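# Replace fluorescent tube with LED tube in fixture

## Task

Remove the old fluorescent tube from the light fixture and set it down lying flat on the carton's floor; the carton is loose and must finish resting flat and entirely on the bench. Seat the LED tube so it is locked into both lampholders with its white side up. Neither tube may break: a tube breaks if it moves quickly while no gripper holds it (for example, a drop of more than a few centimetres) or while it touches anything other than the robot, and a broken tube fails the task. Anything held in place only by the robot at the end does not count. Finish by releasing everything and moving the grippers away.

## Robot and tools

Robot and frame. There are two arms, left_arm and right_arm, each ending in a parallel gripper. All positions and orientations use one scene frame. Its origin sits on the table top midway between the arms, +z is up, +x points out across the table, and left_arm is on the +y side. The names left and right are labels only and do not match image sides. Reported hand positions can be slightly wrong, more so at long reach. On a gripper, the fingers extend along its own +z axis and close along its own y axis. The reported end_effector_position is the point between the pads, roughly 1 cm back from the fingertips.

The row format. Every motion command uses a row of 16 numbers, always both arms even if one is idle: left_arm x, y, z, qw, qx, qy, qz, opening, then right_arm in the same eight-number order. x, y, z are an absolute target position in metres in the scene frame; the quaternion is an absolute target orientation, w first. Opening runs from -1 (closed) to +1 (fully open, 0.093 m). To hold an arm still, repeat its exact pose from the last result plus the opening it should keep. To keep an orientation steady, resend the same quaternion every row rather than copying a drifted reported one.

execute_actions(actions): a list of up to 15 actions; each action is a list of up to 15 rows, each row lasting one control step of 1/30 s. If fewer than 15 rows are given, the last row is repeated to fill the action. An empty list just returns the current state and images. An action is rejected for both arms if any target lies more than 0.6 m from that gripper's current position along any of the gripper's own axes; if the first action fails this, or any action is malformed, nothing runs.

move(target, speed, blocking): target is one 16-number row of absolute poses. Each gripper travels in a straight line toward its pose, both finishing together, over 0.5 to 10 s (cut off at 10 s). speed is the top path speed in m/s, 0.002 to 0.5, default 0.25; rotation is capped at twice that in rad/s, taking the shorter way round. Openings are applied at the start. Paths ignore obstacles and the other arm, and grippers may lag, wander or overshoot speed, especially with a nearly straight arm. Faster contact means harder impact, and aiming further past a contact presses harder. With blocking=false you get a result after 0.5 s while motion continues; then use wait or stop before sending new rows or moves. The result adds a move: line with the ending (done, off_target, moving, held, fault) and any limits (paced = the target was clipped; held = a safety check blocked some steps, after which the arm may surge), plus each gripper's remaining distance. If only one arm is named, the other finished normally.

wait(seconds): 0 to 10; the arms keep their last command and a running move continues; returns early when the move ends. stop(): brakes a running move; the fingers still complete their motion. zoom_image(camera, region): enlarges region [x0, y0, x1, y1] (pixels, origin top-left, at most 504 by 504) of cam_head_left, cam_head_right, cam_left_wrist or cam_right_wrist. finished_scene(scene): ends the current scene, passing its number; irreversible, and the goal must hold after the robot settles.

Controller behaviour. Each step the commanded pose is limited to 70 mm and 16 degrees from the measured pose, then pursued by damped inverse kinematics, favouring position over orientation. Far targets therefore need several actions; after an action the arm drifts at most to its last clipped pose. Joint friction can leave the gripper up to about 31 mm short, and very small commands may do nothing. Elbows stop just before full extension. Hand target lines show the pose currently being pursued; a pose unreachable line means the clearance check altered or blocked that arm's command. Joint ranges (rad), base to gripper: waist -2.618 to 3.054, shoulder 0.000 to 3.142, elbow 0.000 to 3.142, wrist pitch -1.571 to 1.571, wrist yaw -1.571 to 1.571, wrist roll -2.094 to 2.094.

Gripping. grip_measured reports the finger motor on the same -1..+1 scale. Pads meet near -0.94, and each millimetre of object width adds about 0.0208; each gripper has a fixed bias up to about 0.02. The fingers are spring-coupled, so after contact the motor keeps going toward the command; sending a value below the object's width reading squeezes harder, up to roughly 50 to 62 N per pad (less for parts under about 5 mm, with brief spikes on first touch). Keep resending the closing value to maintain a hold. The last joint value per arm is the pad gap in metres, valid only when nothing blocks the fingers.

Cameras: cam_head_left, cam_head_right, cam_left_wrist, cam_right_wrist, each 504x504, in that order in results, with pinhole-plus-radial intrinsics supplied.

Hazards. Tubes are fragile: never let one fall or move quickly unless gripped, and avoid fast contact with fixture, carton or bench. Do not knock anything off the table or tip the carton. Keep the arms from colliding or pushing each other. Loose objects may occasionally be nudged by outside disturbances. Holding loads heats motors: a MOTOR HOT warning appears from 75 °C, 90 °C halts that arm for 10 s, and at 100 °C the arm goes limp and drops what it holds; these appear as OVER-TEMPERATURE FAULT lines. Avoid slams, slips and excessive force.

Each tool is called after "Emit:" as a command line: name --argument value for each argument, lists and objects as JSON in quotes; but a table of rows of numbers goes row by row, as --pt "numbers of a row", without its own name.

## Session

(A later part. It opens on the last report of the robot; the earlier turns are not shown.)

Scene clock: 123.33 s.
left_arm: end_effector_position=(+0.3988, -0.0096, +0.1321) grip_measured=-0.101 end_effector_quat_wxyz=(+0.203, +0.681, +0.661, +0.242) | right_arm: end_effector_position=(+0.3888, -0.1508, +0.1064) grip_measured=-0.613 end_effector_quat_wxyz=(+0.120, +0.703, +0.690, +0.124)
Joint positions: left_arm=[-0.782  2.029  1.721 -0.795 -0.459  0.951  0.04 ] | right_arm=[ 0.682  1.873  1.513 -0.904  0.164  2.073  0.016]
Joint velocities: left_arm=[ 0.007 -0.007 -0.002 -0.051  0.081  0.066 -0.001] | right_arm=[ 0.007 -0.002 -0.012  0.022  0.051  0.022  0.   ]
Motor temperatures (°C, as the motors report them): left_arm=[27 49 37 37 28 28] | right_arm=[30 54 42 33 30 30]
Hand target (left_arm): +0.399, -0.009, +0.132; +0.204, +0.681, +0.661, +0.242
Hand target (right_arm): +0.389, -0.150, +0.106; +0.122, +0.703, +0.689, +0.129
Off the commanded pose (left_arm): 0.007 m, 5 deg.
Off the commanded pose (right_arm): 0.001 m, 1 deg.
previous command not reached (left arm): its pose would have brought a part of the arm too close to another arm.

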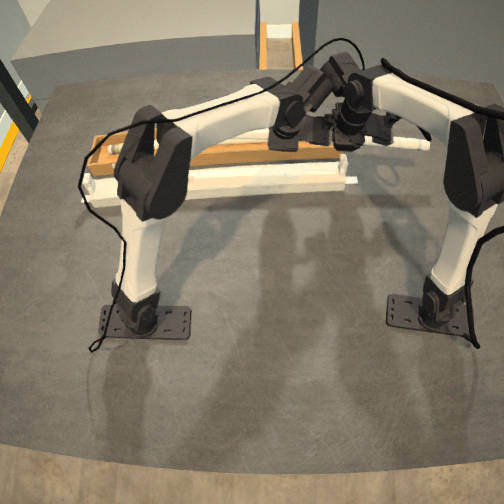

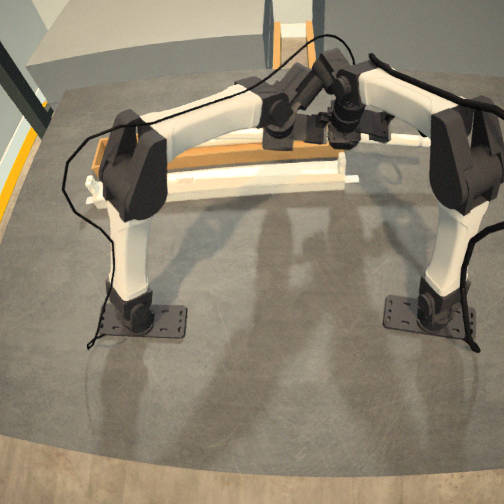

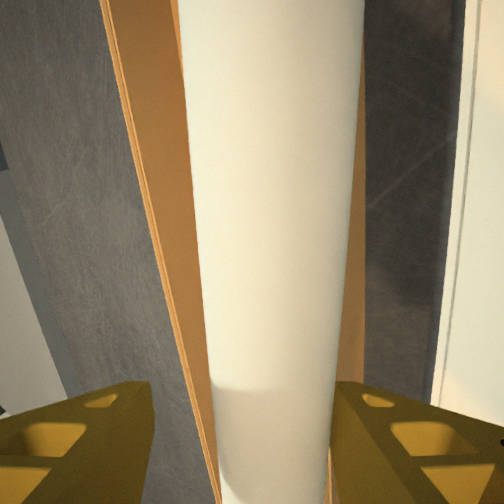

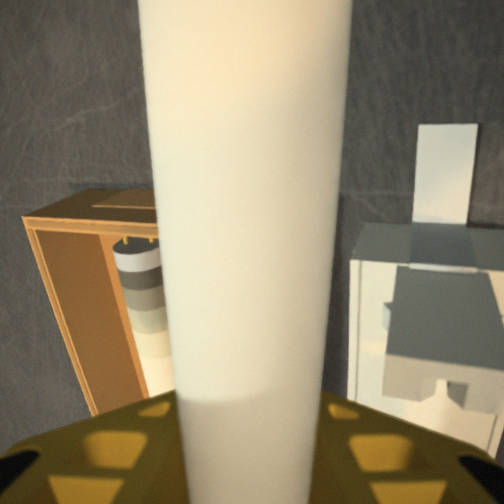

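Emit:
move --target '[0.394,0.07,0.135,0.203,0.681,0.661,0.242,0.2,0.389,-0.15,0.106,0.122,0.703,0.689,0.129,-0.64]' --speed 0.08

Emit:
move --target '[0.401,0.07,0.133,0.069,0.707,0.695,0.111,0.2,0.389,-0.15,0.106,0.122,0.703,0.689,0.129,-0.64]' --speed 0.12

Scene clock: 128.63 s.
left_arm: end_effector_position=(+0.3931, +0.0674, +0.1334) grip_measured=+0.199 end_effector_quat_wxyz=(+0.197, +0.680, +0.663, +0.243) | right_arm: end_effector_position=(+0.3886, -0.1510, +0.1063) grip_measured=-0.613 end_effector_quat_wxyz=(+0.120, +0.703, +0.690, +0.123)
Joint positions: left_arm=[-0.644  1.818  1.435 -0.678 -0.399  1.08   0.055] | right_arm=[ 0.682  1.873  1.513 -0.905  0.164  2.073  0.016]
Joint velocities: left_arm=[-0.017  0.012  0.002 -0.066 -0.007  0.007 -0.001] | right_arm=[ 0.002 -0.007 -0.002  0.022 -0.081 -0.022 -0.001]
Motor temperatures (°C, as the motors report them): left_arm=[27 50 37 37 28 28] | right_arm=[30 55 42 33 30 30]
Hand target (left_arm): +0.392, +0.070, +0.135; +0.202, +0.681, +0.662, +0.241
Hand target (right_arm): +0.389, -0.150, +0.106; +0.122, +0.703, +0.689, +0.129
Off the commanded pose (left_arm): 0.003 m, 1 deg.
Off the commanded pose (right_arm): 0.001 m, 1 deg.
move: done

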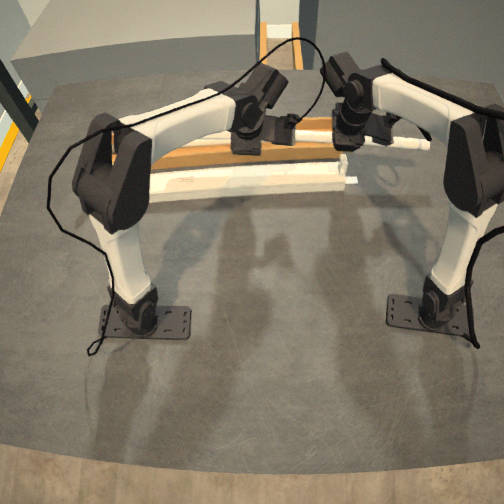

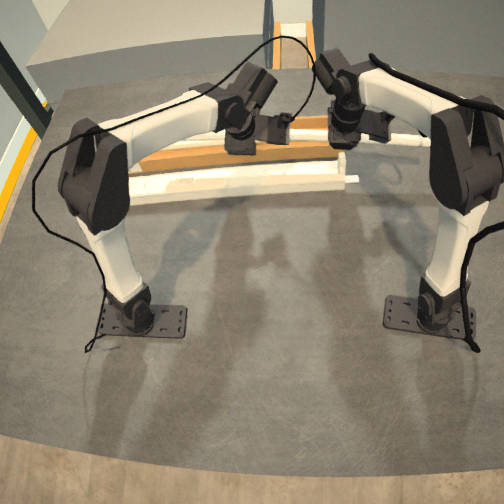

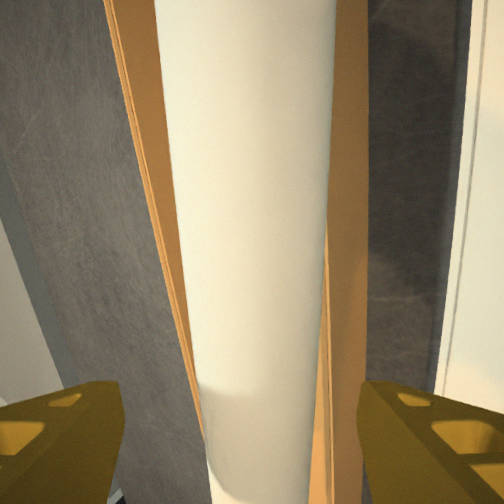

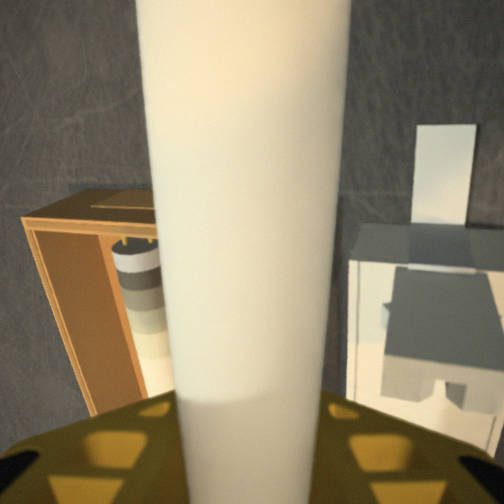

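Scene clock: 130.77 s.
left_arm: end_effector_position=(+0.3985, +0.0683, +0.1355) grip_measured=+0.199 end_effector_quat_wxyz=(+0.071, +0.710, +0.691, +0.118) | right_arm: end_effector_position=(+0.3883, -0.1511, +0.1062) grip_measured=-0.613 end_effector_quat_wxyz=(+0.120, +0.703, +0.690, +0.123)
Joint positions: left_arm=[-0.561  2.111  1.991 -1.25  -0.19   1.079  0.055] | right_arm=[ 0.682  1.873  1.513 -0.907  0.164  2.073  0.016]
Joint velocities: left_arm=[-0.012  0.002  0.007 -0.066 -0.051 -0.037 -0.001] | right_arm=[-0.007 -0.002  0.017  0.051 -0.007 -0.022 -0.   ]
Motor temperatures (°C, as the motors report them): left_arm=[27 50 37 36 28 28] | right_arm=[30 55 42 33 30 30]
Hand target (left_arm): +0.401, +0.070, +0.134; +0.067, +0.708, +0.694, +0.112
Hand target (right_arm): +0.389, -0.150, +0.106; +0.122, +0.703, +0.689, +0.129
Off the commanded pose (left_arm): 0.004 m, 1 deg.
Off the commanded pose (right_arm): 0.001 m, 1 deg.
move: done

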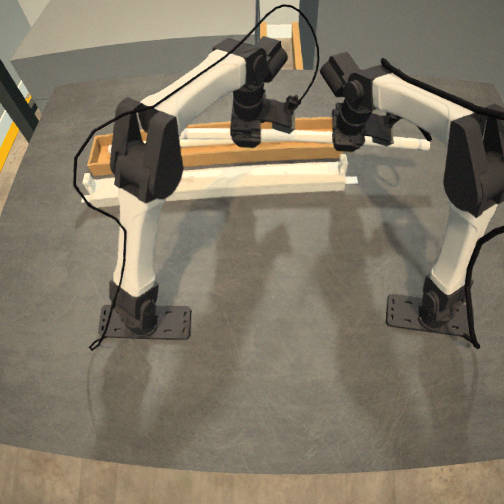

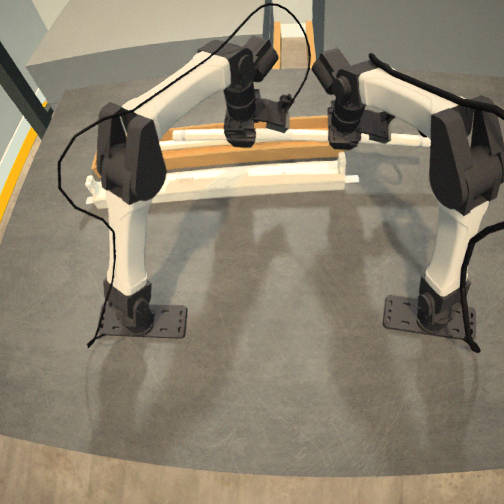

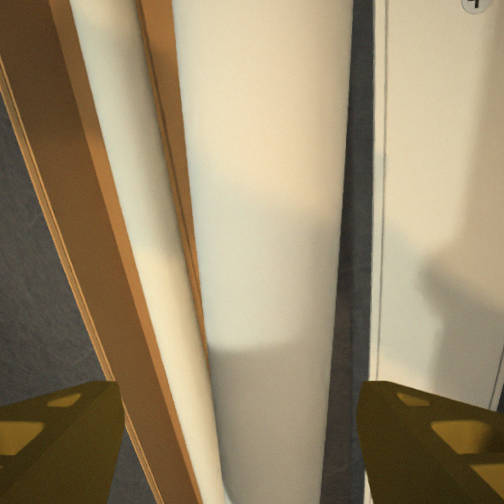

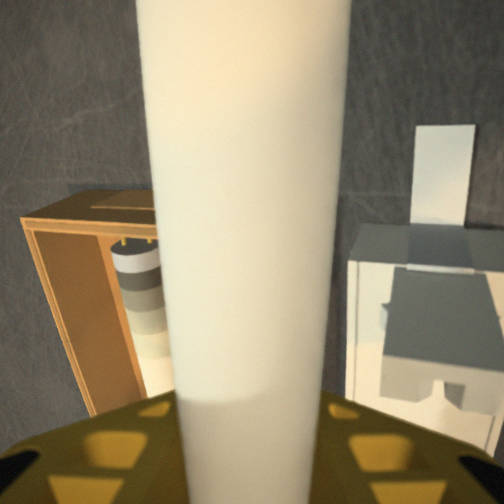

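Emit:
move --target '[0.394,0.05,0.118,0.069,0.707,0.695,0.111,0.0,0.389,-0.15,0.106,0.122,0.703,0.689,0.129,-0.64]' --speed 0.04

Scene clock: 133.40 s.
left_arm: end_effector_position=(+0.3965, +0.0539, +0.1280) grip_measured=+0.002 end_effector_quat_wxyz=(+0.075, +0.706, +0.695, +0.115) | right_arm: end_effector_position=(+0.3882, -0.1512, +0.1062) grip_measured=-0.613 end_effector_quat_wxyz=(+0.119, +0.703, +0.690, +0.122)
Joint positions: left_arm=[-0.59   2.131  1.991 -1.23  -0.189  1.039  0.045] | right_arm=[ 0.682  1.873  1.513 -0.907  0.164  2.073  0.016]
Joint velocities: left_arm=[-0.012 -0.002 -0.002  0.007  0.022 -0.066 -0.001] | right_arm=[ 0.022 -0.007  0.012 -0.037 -0.095 -0.022 -0.   ]
Motor temperatures (°C, as the motors report them): left_arm=[27 50 38 36 28 28] | right_arm=[30 55 42 33 30 30]
Hand target (left_arm): +0.394, +0.050, +0.118; +0.069, +0.707, +0.695, +0.112
Hand target (right_arm): +0.389, -0.150, +0.106; +0.122, +0.703, +0.689, +0.129
Off the commanded pose (left_arm): 0.011 m, 1 deg.
Off the commanded pose (right_arm): 0.001 m, 1 deg.
move: off_target (left_arm)

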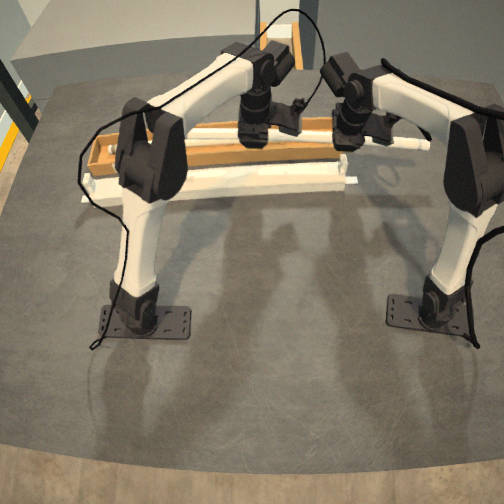

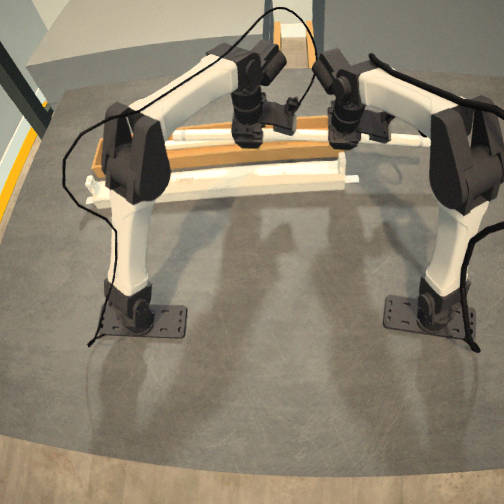

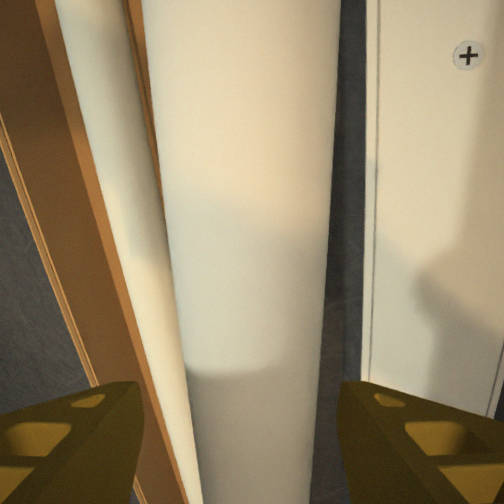

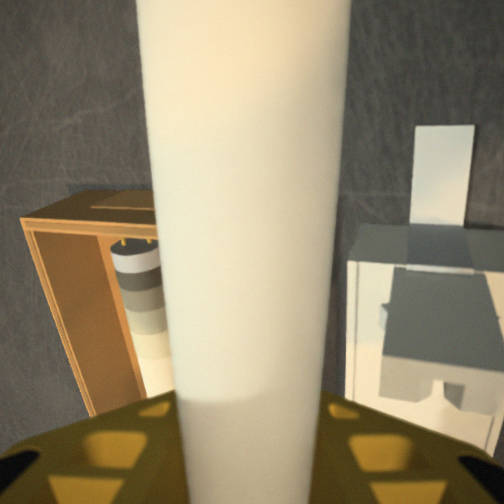

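Emit:
move --target '[0.392,0.05,0.116,0.069,0.707,0.695,0.111,-0.64,0.389,-0.15,0.106,0.122,0.703,0.689,0.129,-0.64]' --speed 0.02

Emit:
move --target '[0.394,0.053,0.125,0.069,0.707,0.695,0.111,-0.64,0.389,-0.15,0.106,0.122,0.703,0.689,0.129,0.3]' --speed 0.02

Emit:
move --target '[0.394,0.053,0.125,0.069,0.707,0.695,0.111,-0.64,0.365,-0.16,0.17,0.2,0.68,0.67,0.2,0.3]' --speed 0.1

Scene clock: 137.10 s.
left_arm: end_effector_position=(+0.3963, +0.0539, +0.1236) grip_measured=-0.621 end_effector_quat_wxyz=(+0.074, +0.704, +0.697, +0.114) | right_arm: end_effector_position=(+0.3882, -0.1513, +0.1062) grip_measured=-0.613 end_effector_quat_wxyz=(+0.120, +0.705, +0.689, +0.122)
Joint positions: left_arm=[-0.59   2.131  1.975 -1.216 -0.189  1.032  0.015] | right_arm=[ 0.682  1.873  1.513 -0.907  0.165  2.077  0.016]
Joint velocities: left_arm=[ 0.012 -0.017 -0.002  0.037 -0.007  0.007 -0.001] | right_arm=[ 0.002 -0.002  0.007  0.022  0.007  0.066 -0.   ]
Motor temperatures (°C, as the motors report them): left_arm=[27 50 37 36 28 28] | right_arm=[30 55 42 33 30 30]
Hand target (left_arm): +0.392, +0.050, +0.116; +0.069, +0.707, +0.695, +0.111
Hand target (right_arm): +0.389, -0.150, +0.106; +0.122, +0.703, +0.689, +0.129
Off the commanded pose (left_arm): 0.010 m, 1 deg.
Off the commanded pose (right_arm): 0.002 m, 1 deg.
move: done

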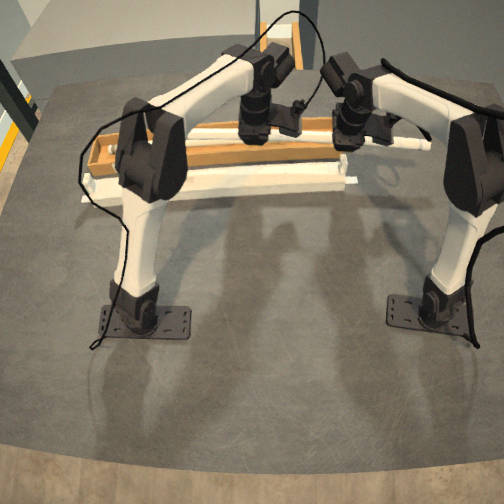

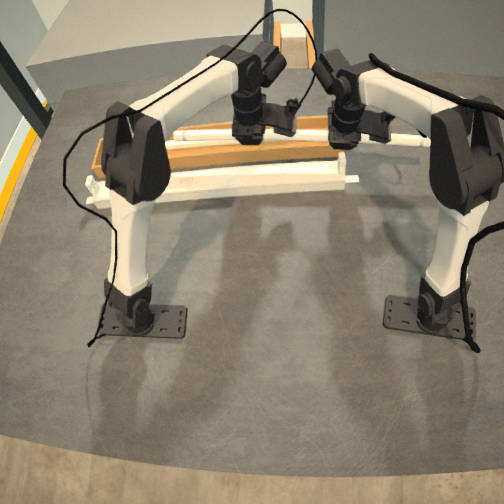

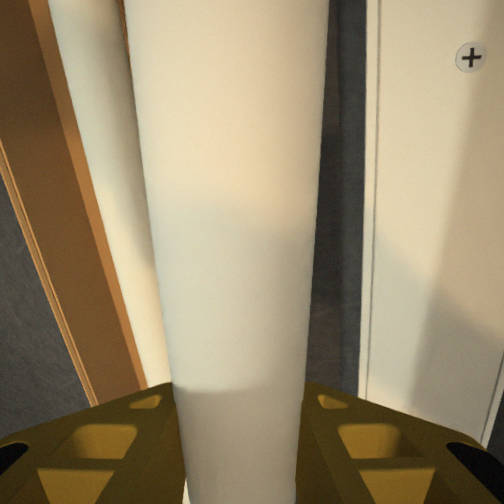

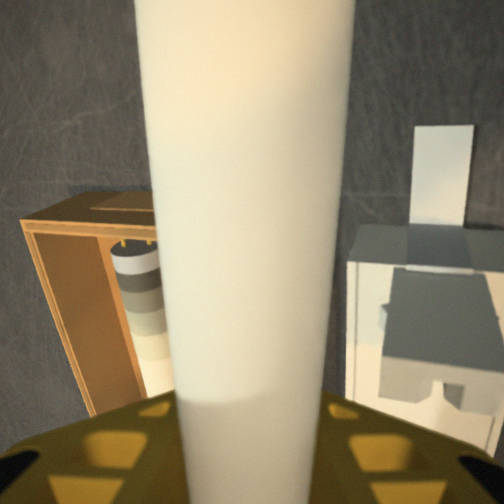

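Scene clock: 137.80 s.
left_arm: end_effector_position=(+0.3913, +0.0582, +0.1226) grip_measured=-0.621 end_effector_quat_wxyz=(+0.060, +0.705, +0.697, +0.114) | right_arm: end_effector_position=(+0.3886, -0.1511, +0.1063) grip_measured=+0.298 end_effector_quat_wxyz=(+0.120, +0.705, +0.688, +0.123)
Joint positions: left_arm=[-0.59   2.131  1.975 -1.244 -0.194  1.032  0.015] | right_arm=[ 0.682  1.873  1.513 -0.906  0.165  2.077  0.059]
Joint velocities: left_arm=[ 0.007  0.002 -0.017 -0.037  0.022 -0.022  0.002] | right_arm=[ 0.012 -0.012 -0.007 -0.051  0.051  0.022  0.   ]
Motor temperatures (°C, as the motors report them): left_arm=[27 50 37 36 28 28] | right_arm=[30 55 42 33 30 30]
Hand target (left_arm): +0.394, +0.053, +0.125; +0.069, +0.707, +0.695, +0.111
Hand target (right_arm): +0.389, -0.150, +0.106; +0.122, +0.703, +0.689, +0.129
Off the commanded pose (left_arm): 0.006 m, 1 deg.
Off the commanded pose (right_arm): 0.001 m, 1 deg.
move: done

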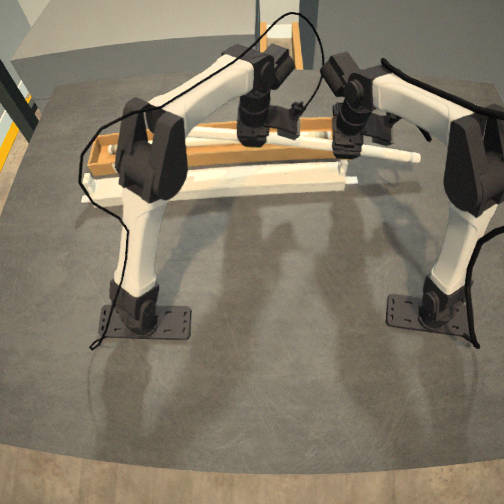

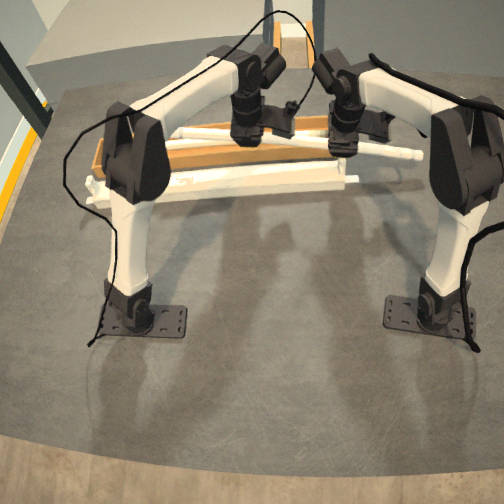

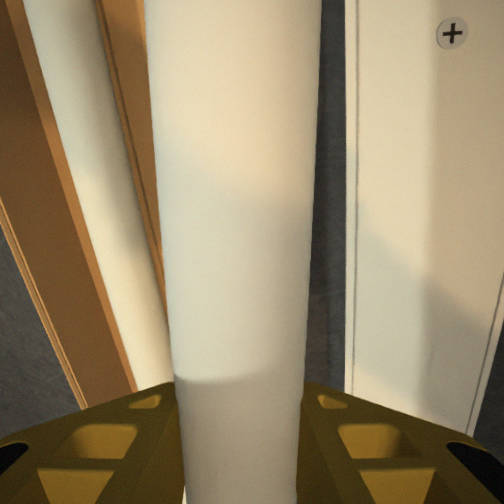

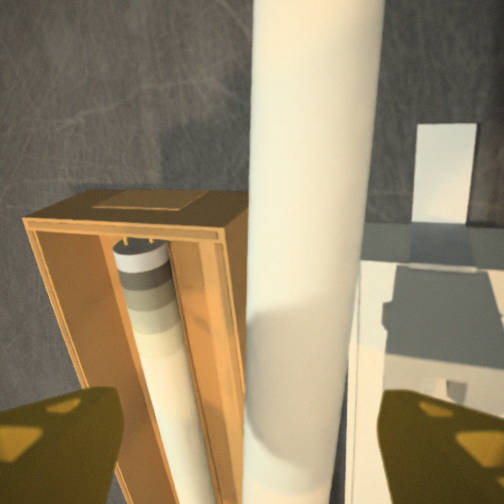

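Scene clock: 139.33 s.
left_arm: end_effector_position=(+0.3900, +0.0595, +0.1224) grip_measured=-0.621 end_effector_quat_wxyz=(+0.056, +0.706, +0.697, +0.114) | right_arm: end_effector_position=(+0.3679, -0.1605, +0.1680) grip_measured=+0.298 end_effector_quat_wxyz=(+0.192, +0.686, +0.675, +0.194)
Joint positions: left_arm=[-0.59   2.131  1.975 -1.251 -0.197  1.032  0.015] | right_arm=[ 0.736  1.629  1.387 -0.848  0.286  2.079  0.059]
Joint velocities: left_arm=[ 0.002  0.007 -0.002  0.037  0.022 -0.11   0.   ] | right_arm=[-0.012  0.012  0.002 -0.022 -0.066 -0.022 -0.   ]
Motor temperatures (°C, as the motors report them): left_arm=[27 50 37 36 28 28] | right_arm=[30 55 42 33 30 30]
Hand target (left_arm): +0.394, +0.053, +0.125; +0.069, +0.707, +0.695, +0.111
Hand target (right_arm): +0.366, -0.160, +0.170; +0.201, +0.683, +0.673, +0.201
Off the commanded pose (left_arm): 0.008 m, 2 deg.
Off the commanded pose (right_arm): 0.004 m, 1 deg.
move: done

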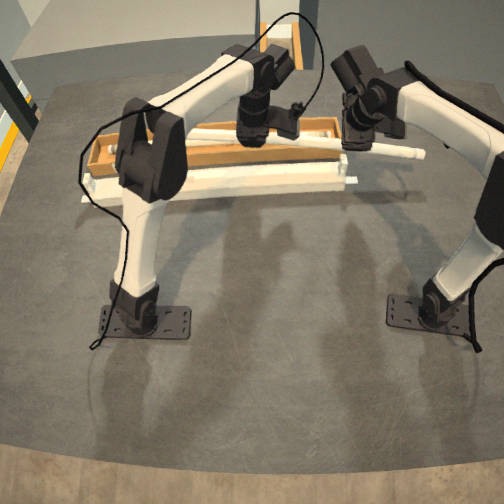

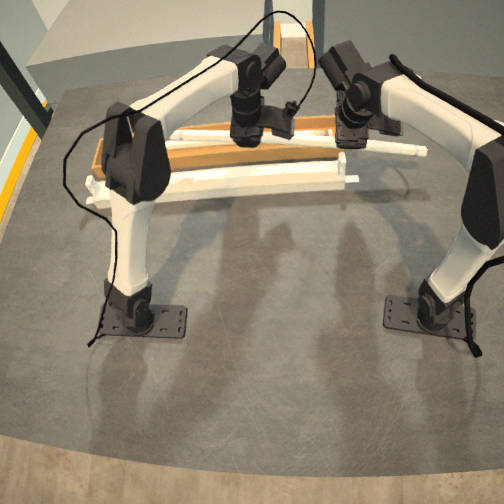

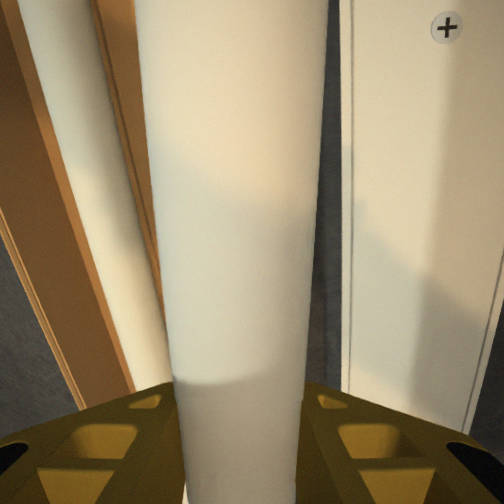

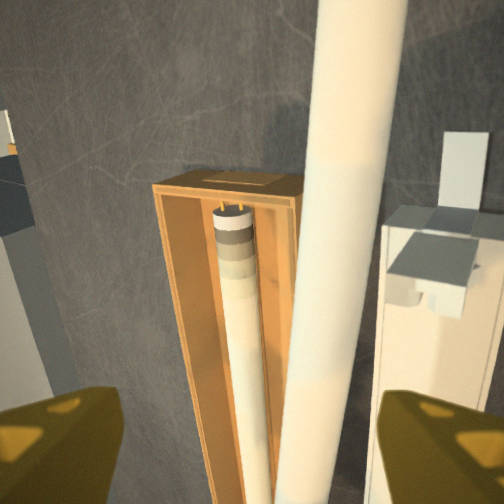

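Emit:
move --target '[0.37,0.13,0.17,0.2,0.675,0.685,0.185,-0.7,0.30,-0.25,0.22,0.2,0.4,0.89,0.1,1]' --speed 0.06

Emit:
move --target '[0.327,0.25,0.16,0.286,0.636,0.671,0.257,-0.7,0.30,-0.16,0.17,0.098,0,0.995,0.003,1]' --speed 0.08

Scene clock: 151.73 s.
left_arm: end_effector_position=(+0.3634, +0.1284, +0.1590) grip_measured=-0.621 end_effector_quat_wxyz=(+0.176, +0.683, +0.686, +0.176) | right_arm: end_effector_position=(+0.3036, -0.2471, +0.2131) grip_measured=+0.989 end_effector_quat_wxyz=(+0.193, +0.400, +0.891, +0.093)
Joint positions: left_arm=[-0.488  1.645  1.39  -0.86  -0.218  1.152  0.015] | right_arm=[ 0.525  1.366  1.374 -1.166  0.134  1.167  0.093]
Joint velocities: left_arm=[-0.027  0.007  0.002 -0.037  0.022 -0.051 -0.001] | right_arm=[-0.017 -0.022  0.002 -0.022 -0.081 -0.037  0.001]
Motor temperatures (°C, as the motors report them): left_arm=[27 51 38 36 28 28] | right_arm=[30 55 42 34 30 30]
Hand target (left_arm): +0.369, +0.129, +0.169; +0.200, +0.674, +0.687, +0.182
Hand target (right_arm): +0.302, -0.250, +0.221; +0.197, +0.401, +0.889, +0.102
Off the commanded pose (left_arm): 0.013 m, 3 deg.
Off the commanded pose (right_arm): 0.008 m, 1 deg.
move: off_target (left_arm)

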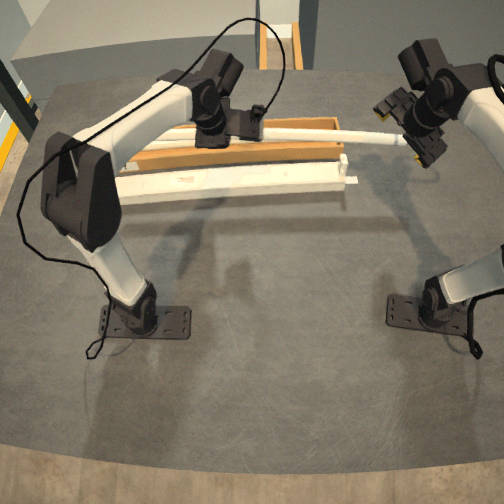

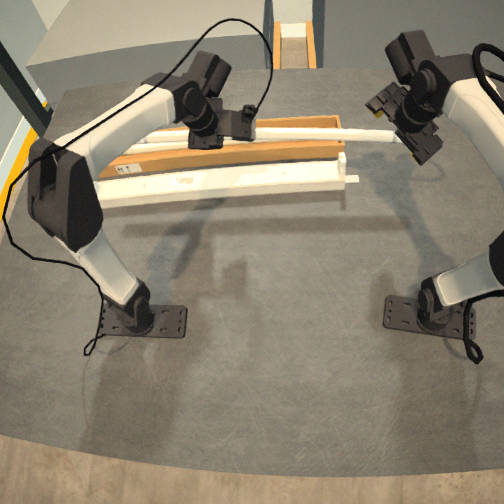

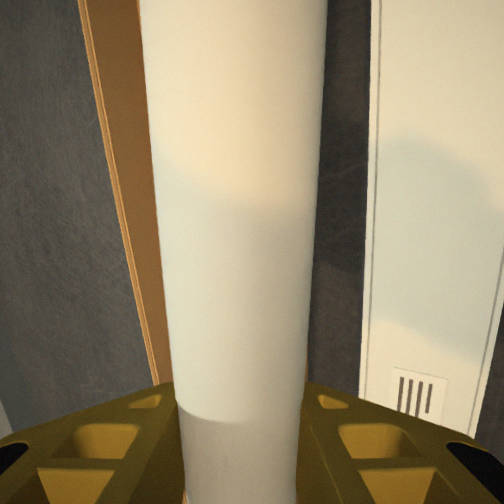

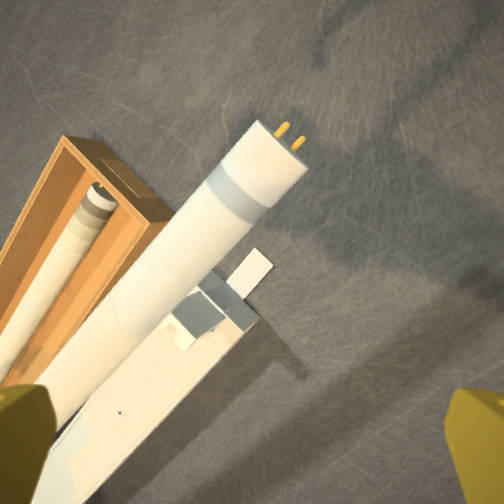

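Scene clock: 157.50 s.
left_arm: end_effector_position=(+0.3200, +0.2490, +0.1486) grip_measured=-0.621 end_effector_quat_wxyz=(+0.260, +0.643, +0.678, +0.243) | right_arm: end_effector_position=(+0.2986, -0.1673, +0.1680) grip_measured=+0.989 end_effector_quat_wxyz=(+0.103, +0.009, +0.995, -0.005)
Joint positions: left_arm=[-0.133  1.171  0.825 -0.5   -0.068  1.433  0.015] | right_arm=[ 0.749  1.659  1.535 -1.279  0.121  0.582  0.093]
Joint velocities: left_arm=[-0.012  0.007 -0.017  0.022 -0.022 -0.066 -0.001] | right_arm=[-0.022 -0.022 -0.002  0.037 -0.022 -0.037 -0.   ]
Motor temperatures (°C, as the motors report them): left_arm=[27 50 38 37 28 28] | right_arm=[30 53 43 33 30 30]
Hand target (left_arm): +0.325, +0.248, +0.159; +0.286, +0.634, +0.673, +0.252
Hand target (right_arm): +0.298, -0.161, +0.171; +0.100, -0.001, +0.995, -0.001
Off the commanded pose (left_arm): 0.013 m, 4 deg.
Off the commanded pose (right_arm): 0.008 m, 1 deg.
move: off_target (left_arm)

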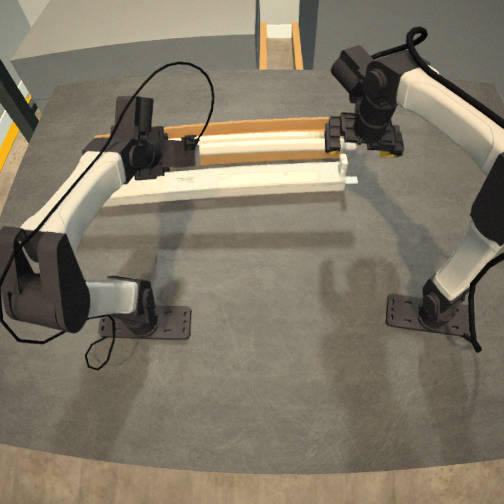

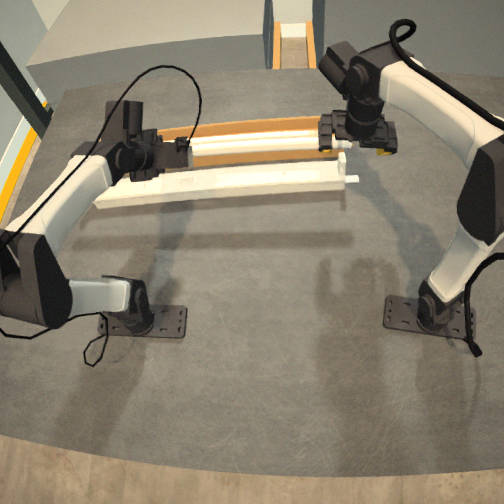

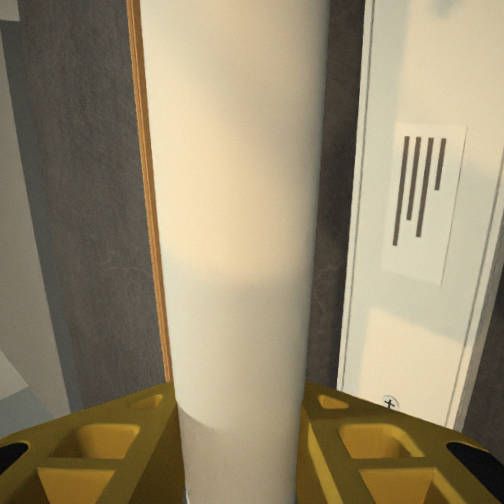

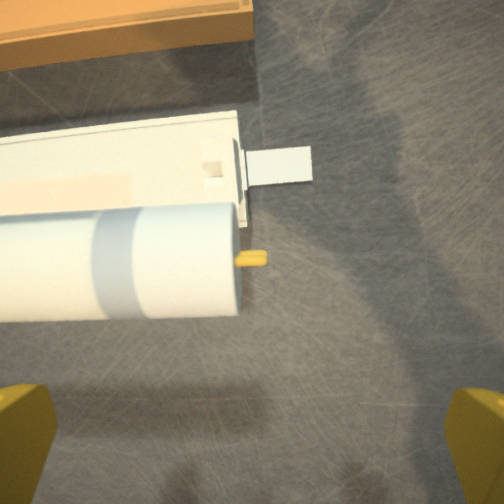

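Emit:
move --target '[0.333,0.258,0.112,0.285,0.628,0.675,0.275,-0.7,0.31,-0.14,0.159,0.098,0,0.995,0.003,1]' --speed 0.03

Scene clock: 161.53 s.
left_arm: end_effector_position=(+0.3271, +0.2553, +0.1115) grip_measured=-0.621 end_effector_quat_wxyz=(+0.276, +0.634, +0.672, +0.266) | right_arm: end_effector_position=(+0.3038, -0.1512, +0.1555) grip_measured=+0.989 end_effector_quat_wxyz=(+0.088, +0.003, +0.996, -0.011)
Joint positions: left_arm=[-0.114  1.198  0.65  -0.238 -0.072  1.451  0.015] | right_arm=[ 0.779  1.736  1.577 -1.279  0.12   0.602  0.093]
Joint velocities: left_arm=[-0.012 -0.007  0.012 -0.007  0.066 -0.095  0.   ] | right_arm=[ 0.007 -0.012 -0.007 -0.007 -0.037  0.081  0.001]
Motor temperatures (°C, as the motors report them): left_arm=[27 49 38 37 28 28] | right_arm=[30 53 43 33 30 30]
Hand target (left_arm): +0.332, +0.258, +0.112; +0.284, +0.626, +0.673, +0.273
Hand target (right_arm): +0.309, -0.140, +0.159; +0.098, -0.000, +0.995, +0.003
Off the commanded pose (left_arm): 0.006 m, 2 deg.
Off the commanded pose (right_arm): 0.013 m, 2 deg.
move: off_target (right_arm)

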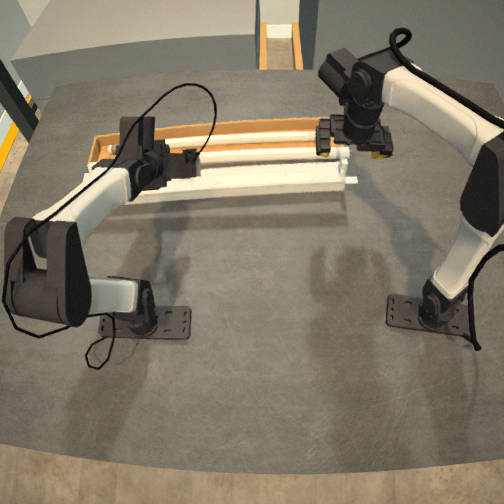

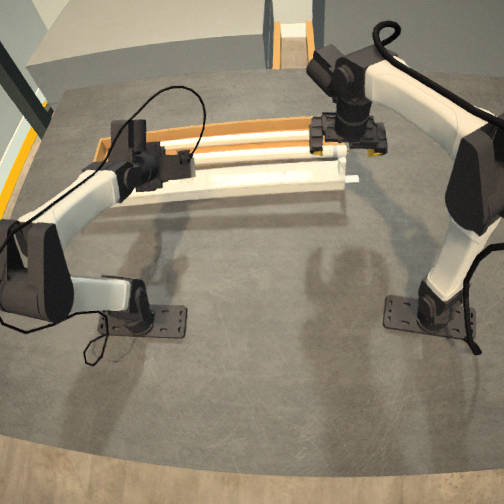

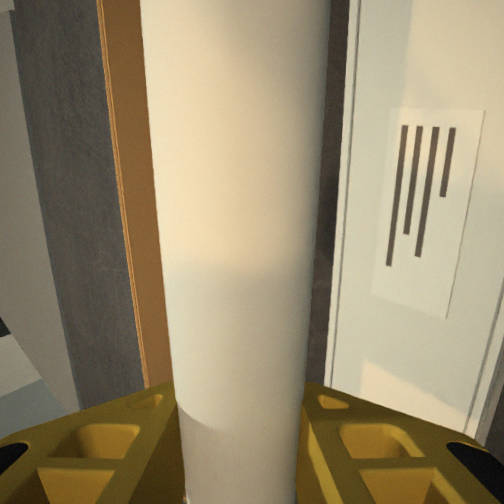

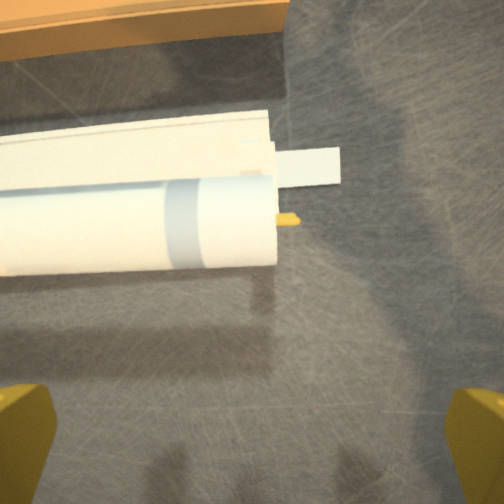

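Emit:
move --target '[0.34,0.272,0.106,0.285,0.628,0.675,0.275,-0.7,0.31,-0.14,0.159,0.098,0,0.995,0.003,1]' --speed 0.02

Emit:
zoom_image --camera "cam_head_left" --region '[60,110,380,230]'

Scene clock: 166.77 s.
left_arm: end_effector_position=(+0.3344, +0.2721, +0.1059) grip_measured=-0.621 end_effector_quat_wxyz=(+0.270, +0.631, +0.675, +0.272) | right_arm: end_effector_position=(+0.3038, -0.1511, +0.1554) grip_measured=+0.989 end_effector_quat_wxyz=(+0.088, +0.003, +0.996, -0.011)
Joint positions: left_arm=[-0.05   1.237  0.65  -0.198 -0.047  1.494  0.015] | right_arm=[ 0.779  1.736  1.577 -1.279  0.119  0.602  0.093]
Joint velocities: left_arm=[ 0.002 -0.007 -0.007  0.051  0.051  0.007  0.001] | right_arm=[ 0.007 -0.022 -0.002 -0.051  0.066  0.051  0.   ]
Motor temperatures (°C, as the motors report them): left_arm=[27 47 38 38 28 28] | right_arm=[30 52 43 33 30 30]
Hand target (left_arm): +0.339, +0.272, +0.106; +0.284, +0.626, +0.673, +0.273
Hand target (right_arm): +0.310, -0.140, +0.159; +0.098, -0.000, +0.995, +0.003
Off the commanded pose (left_arm): 0.006 m, 2 deg.
Off the commanded pose (right_arm): 0.013 m, 2 deg.
move: off_target (right_arm)

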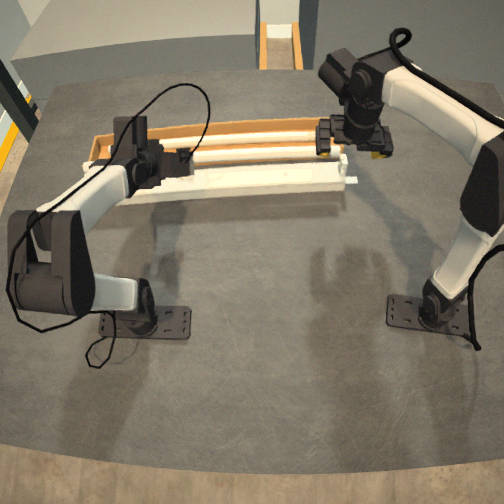

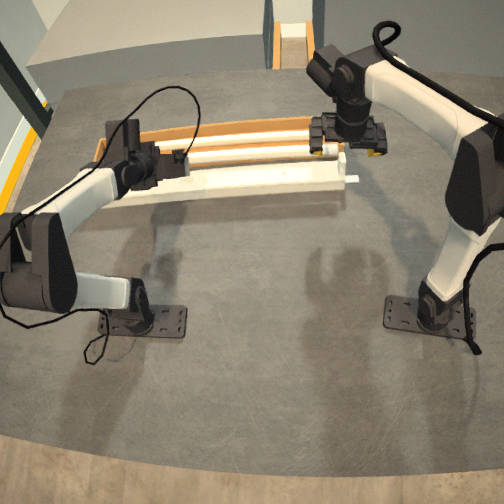

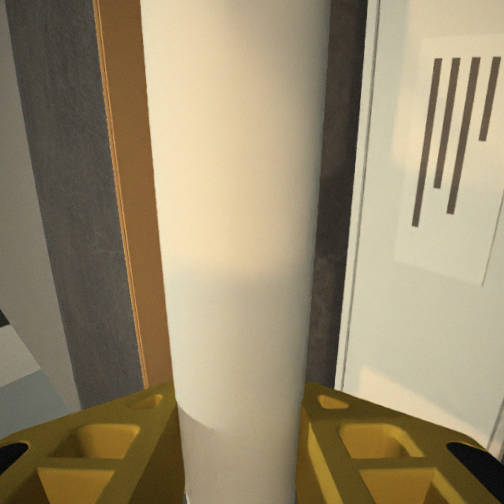

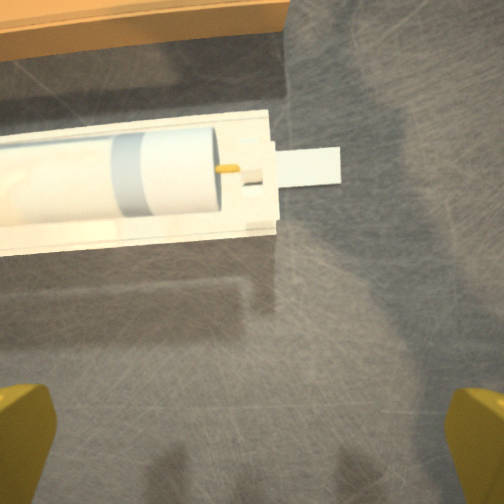

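Region (60, 110, 380, 230) of cam_head_left's 504x504 image, scaled by 1.575, with more detail than that image has; it fills the top 189 rows of this view, and the rest is white.

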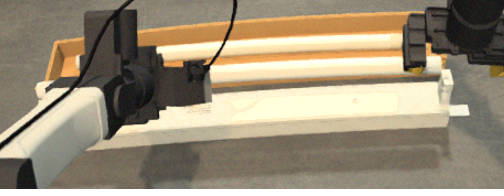

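Emit:
move --target '[0.334,0.262,0.098,0.285,0.628,0.675,0.275,-0.7,0.31,-0.14,0.159,0.098,0,0.995,0.003,1]' --speed 0.012

Scene clock: 170.73 s.
left_arm: end_effector_position=(+0.3292, +0.2660, +0.0951) grip_measured=-0.621 end_effector_quat_wxyz=(+0.268, +0.635, +0.673, +0.268) | right_arm: end_effector_position=(+0.3038, -0.1511, +0.1554) grip_measured=+0.989 end_effector_quat_wxyz=(+0.088, +0.003, +0.996, -0.011)
Joint positions: left_arm=[-0.074  1.237  0.611 -0.169 -0.058  1.483  0.015] | right_arm=[ 0.779  1.736  1.577 -1.279  0.119  0.602  0.093]
Joint velocities: left_arm=[-0.007 -0.007 -0.007 -0.051  0.022 -0.022  0.001] | right_arm=[-0.012 -0.007 -0.012  0.007  0.022 -0.022  0.   ]
Motor temperatures (°C, as the motors report them): left_arm=[27 47 38 39 28 28] | right_arm=[30 52 44 33 30 30]
Hand target (left_arm): +0.334, +0.262, +0.098; +0.284, +0.626, +0.673, +0.274
Hand target (right_arm): +0.310, -0.140, +0.159; +0.098, -0.000, +0.995, +0.003
Off the commanded pose (left_arm): 0.007 m, 2 deg.
Off the commanded pose (right_arm): 0.013 m, 2 deg.
move: off_target (right_arm)

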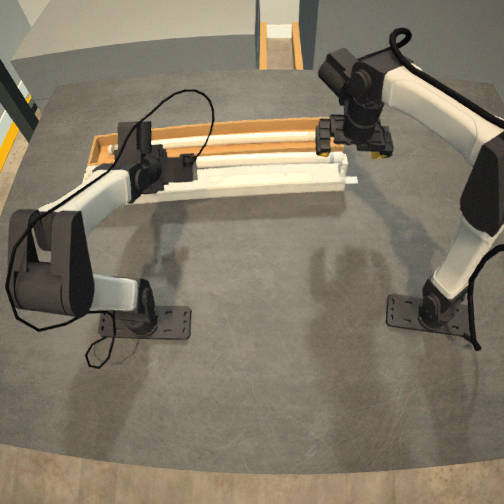

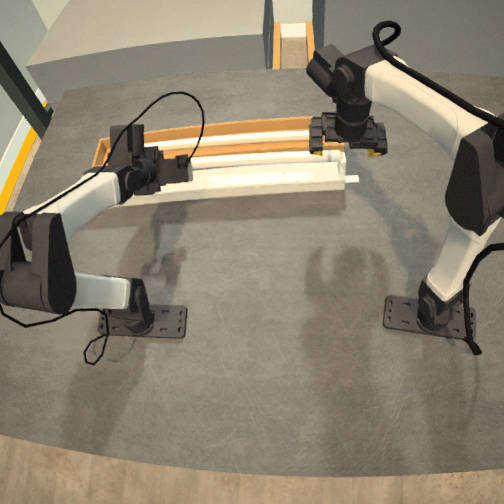

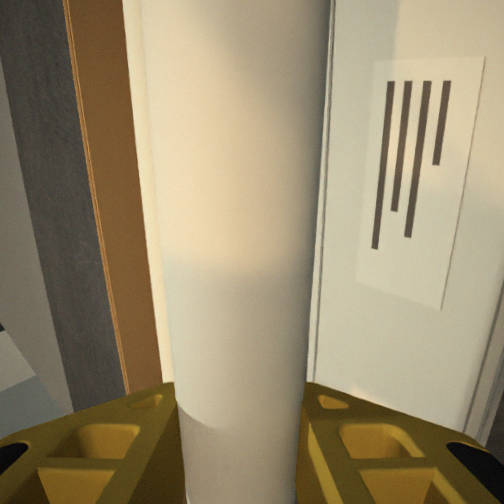

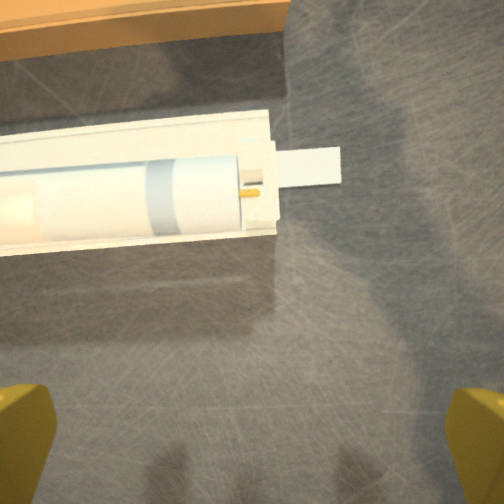

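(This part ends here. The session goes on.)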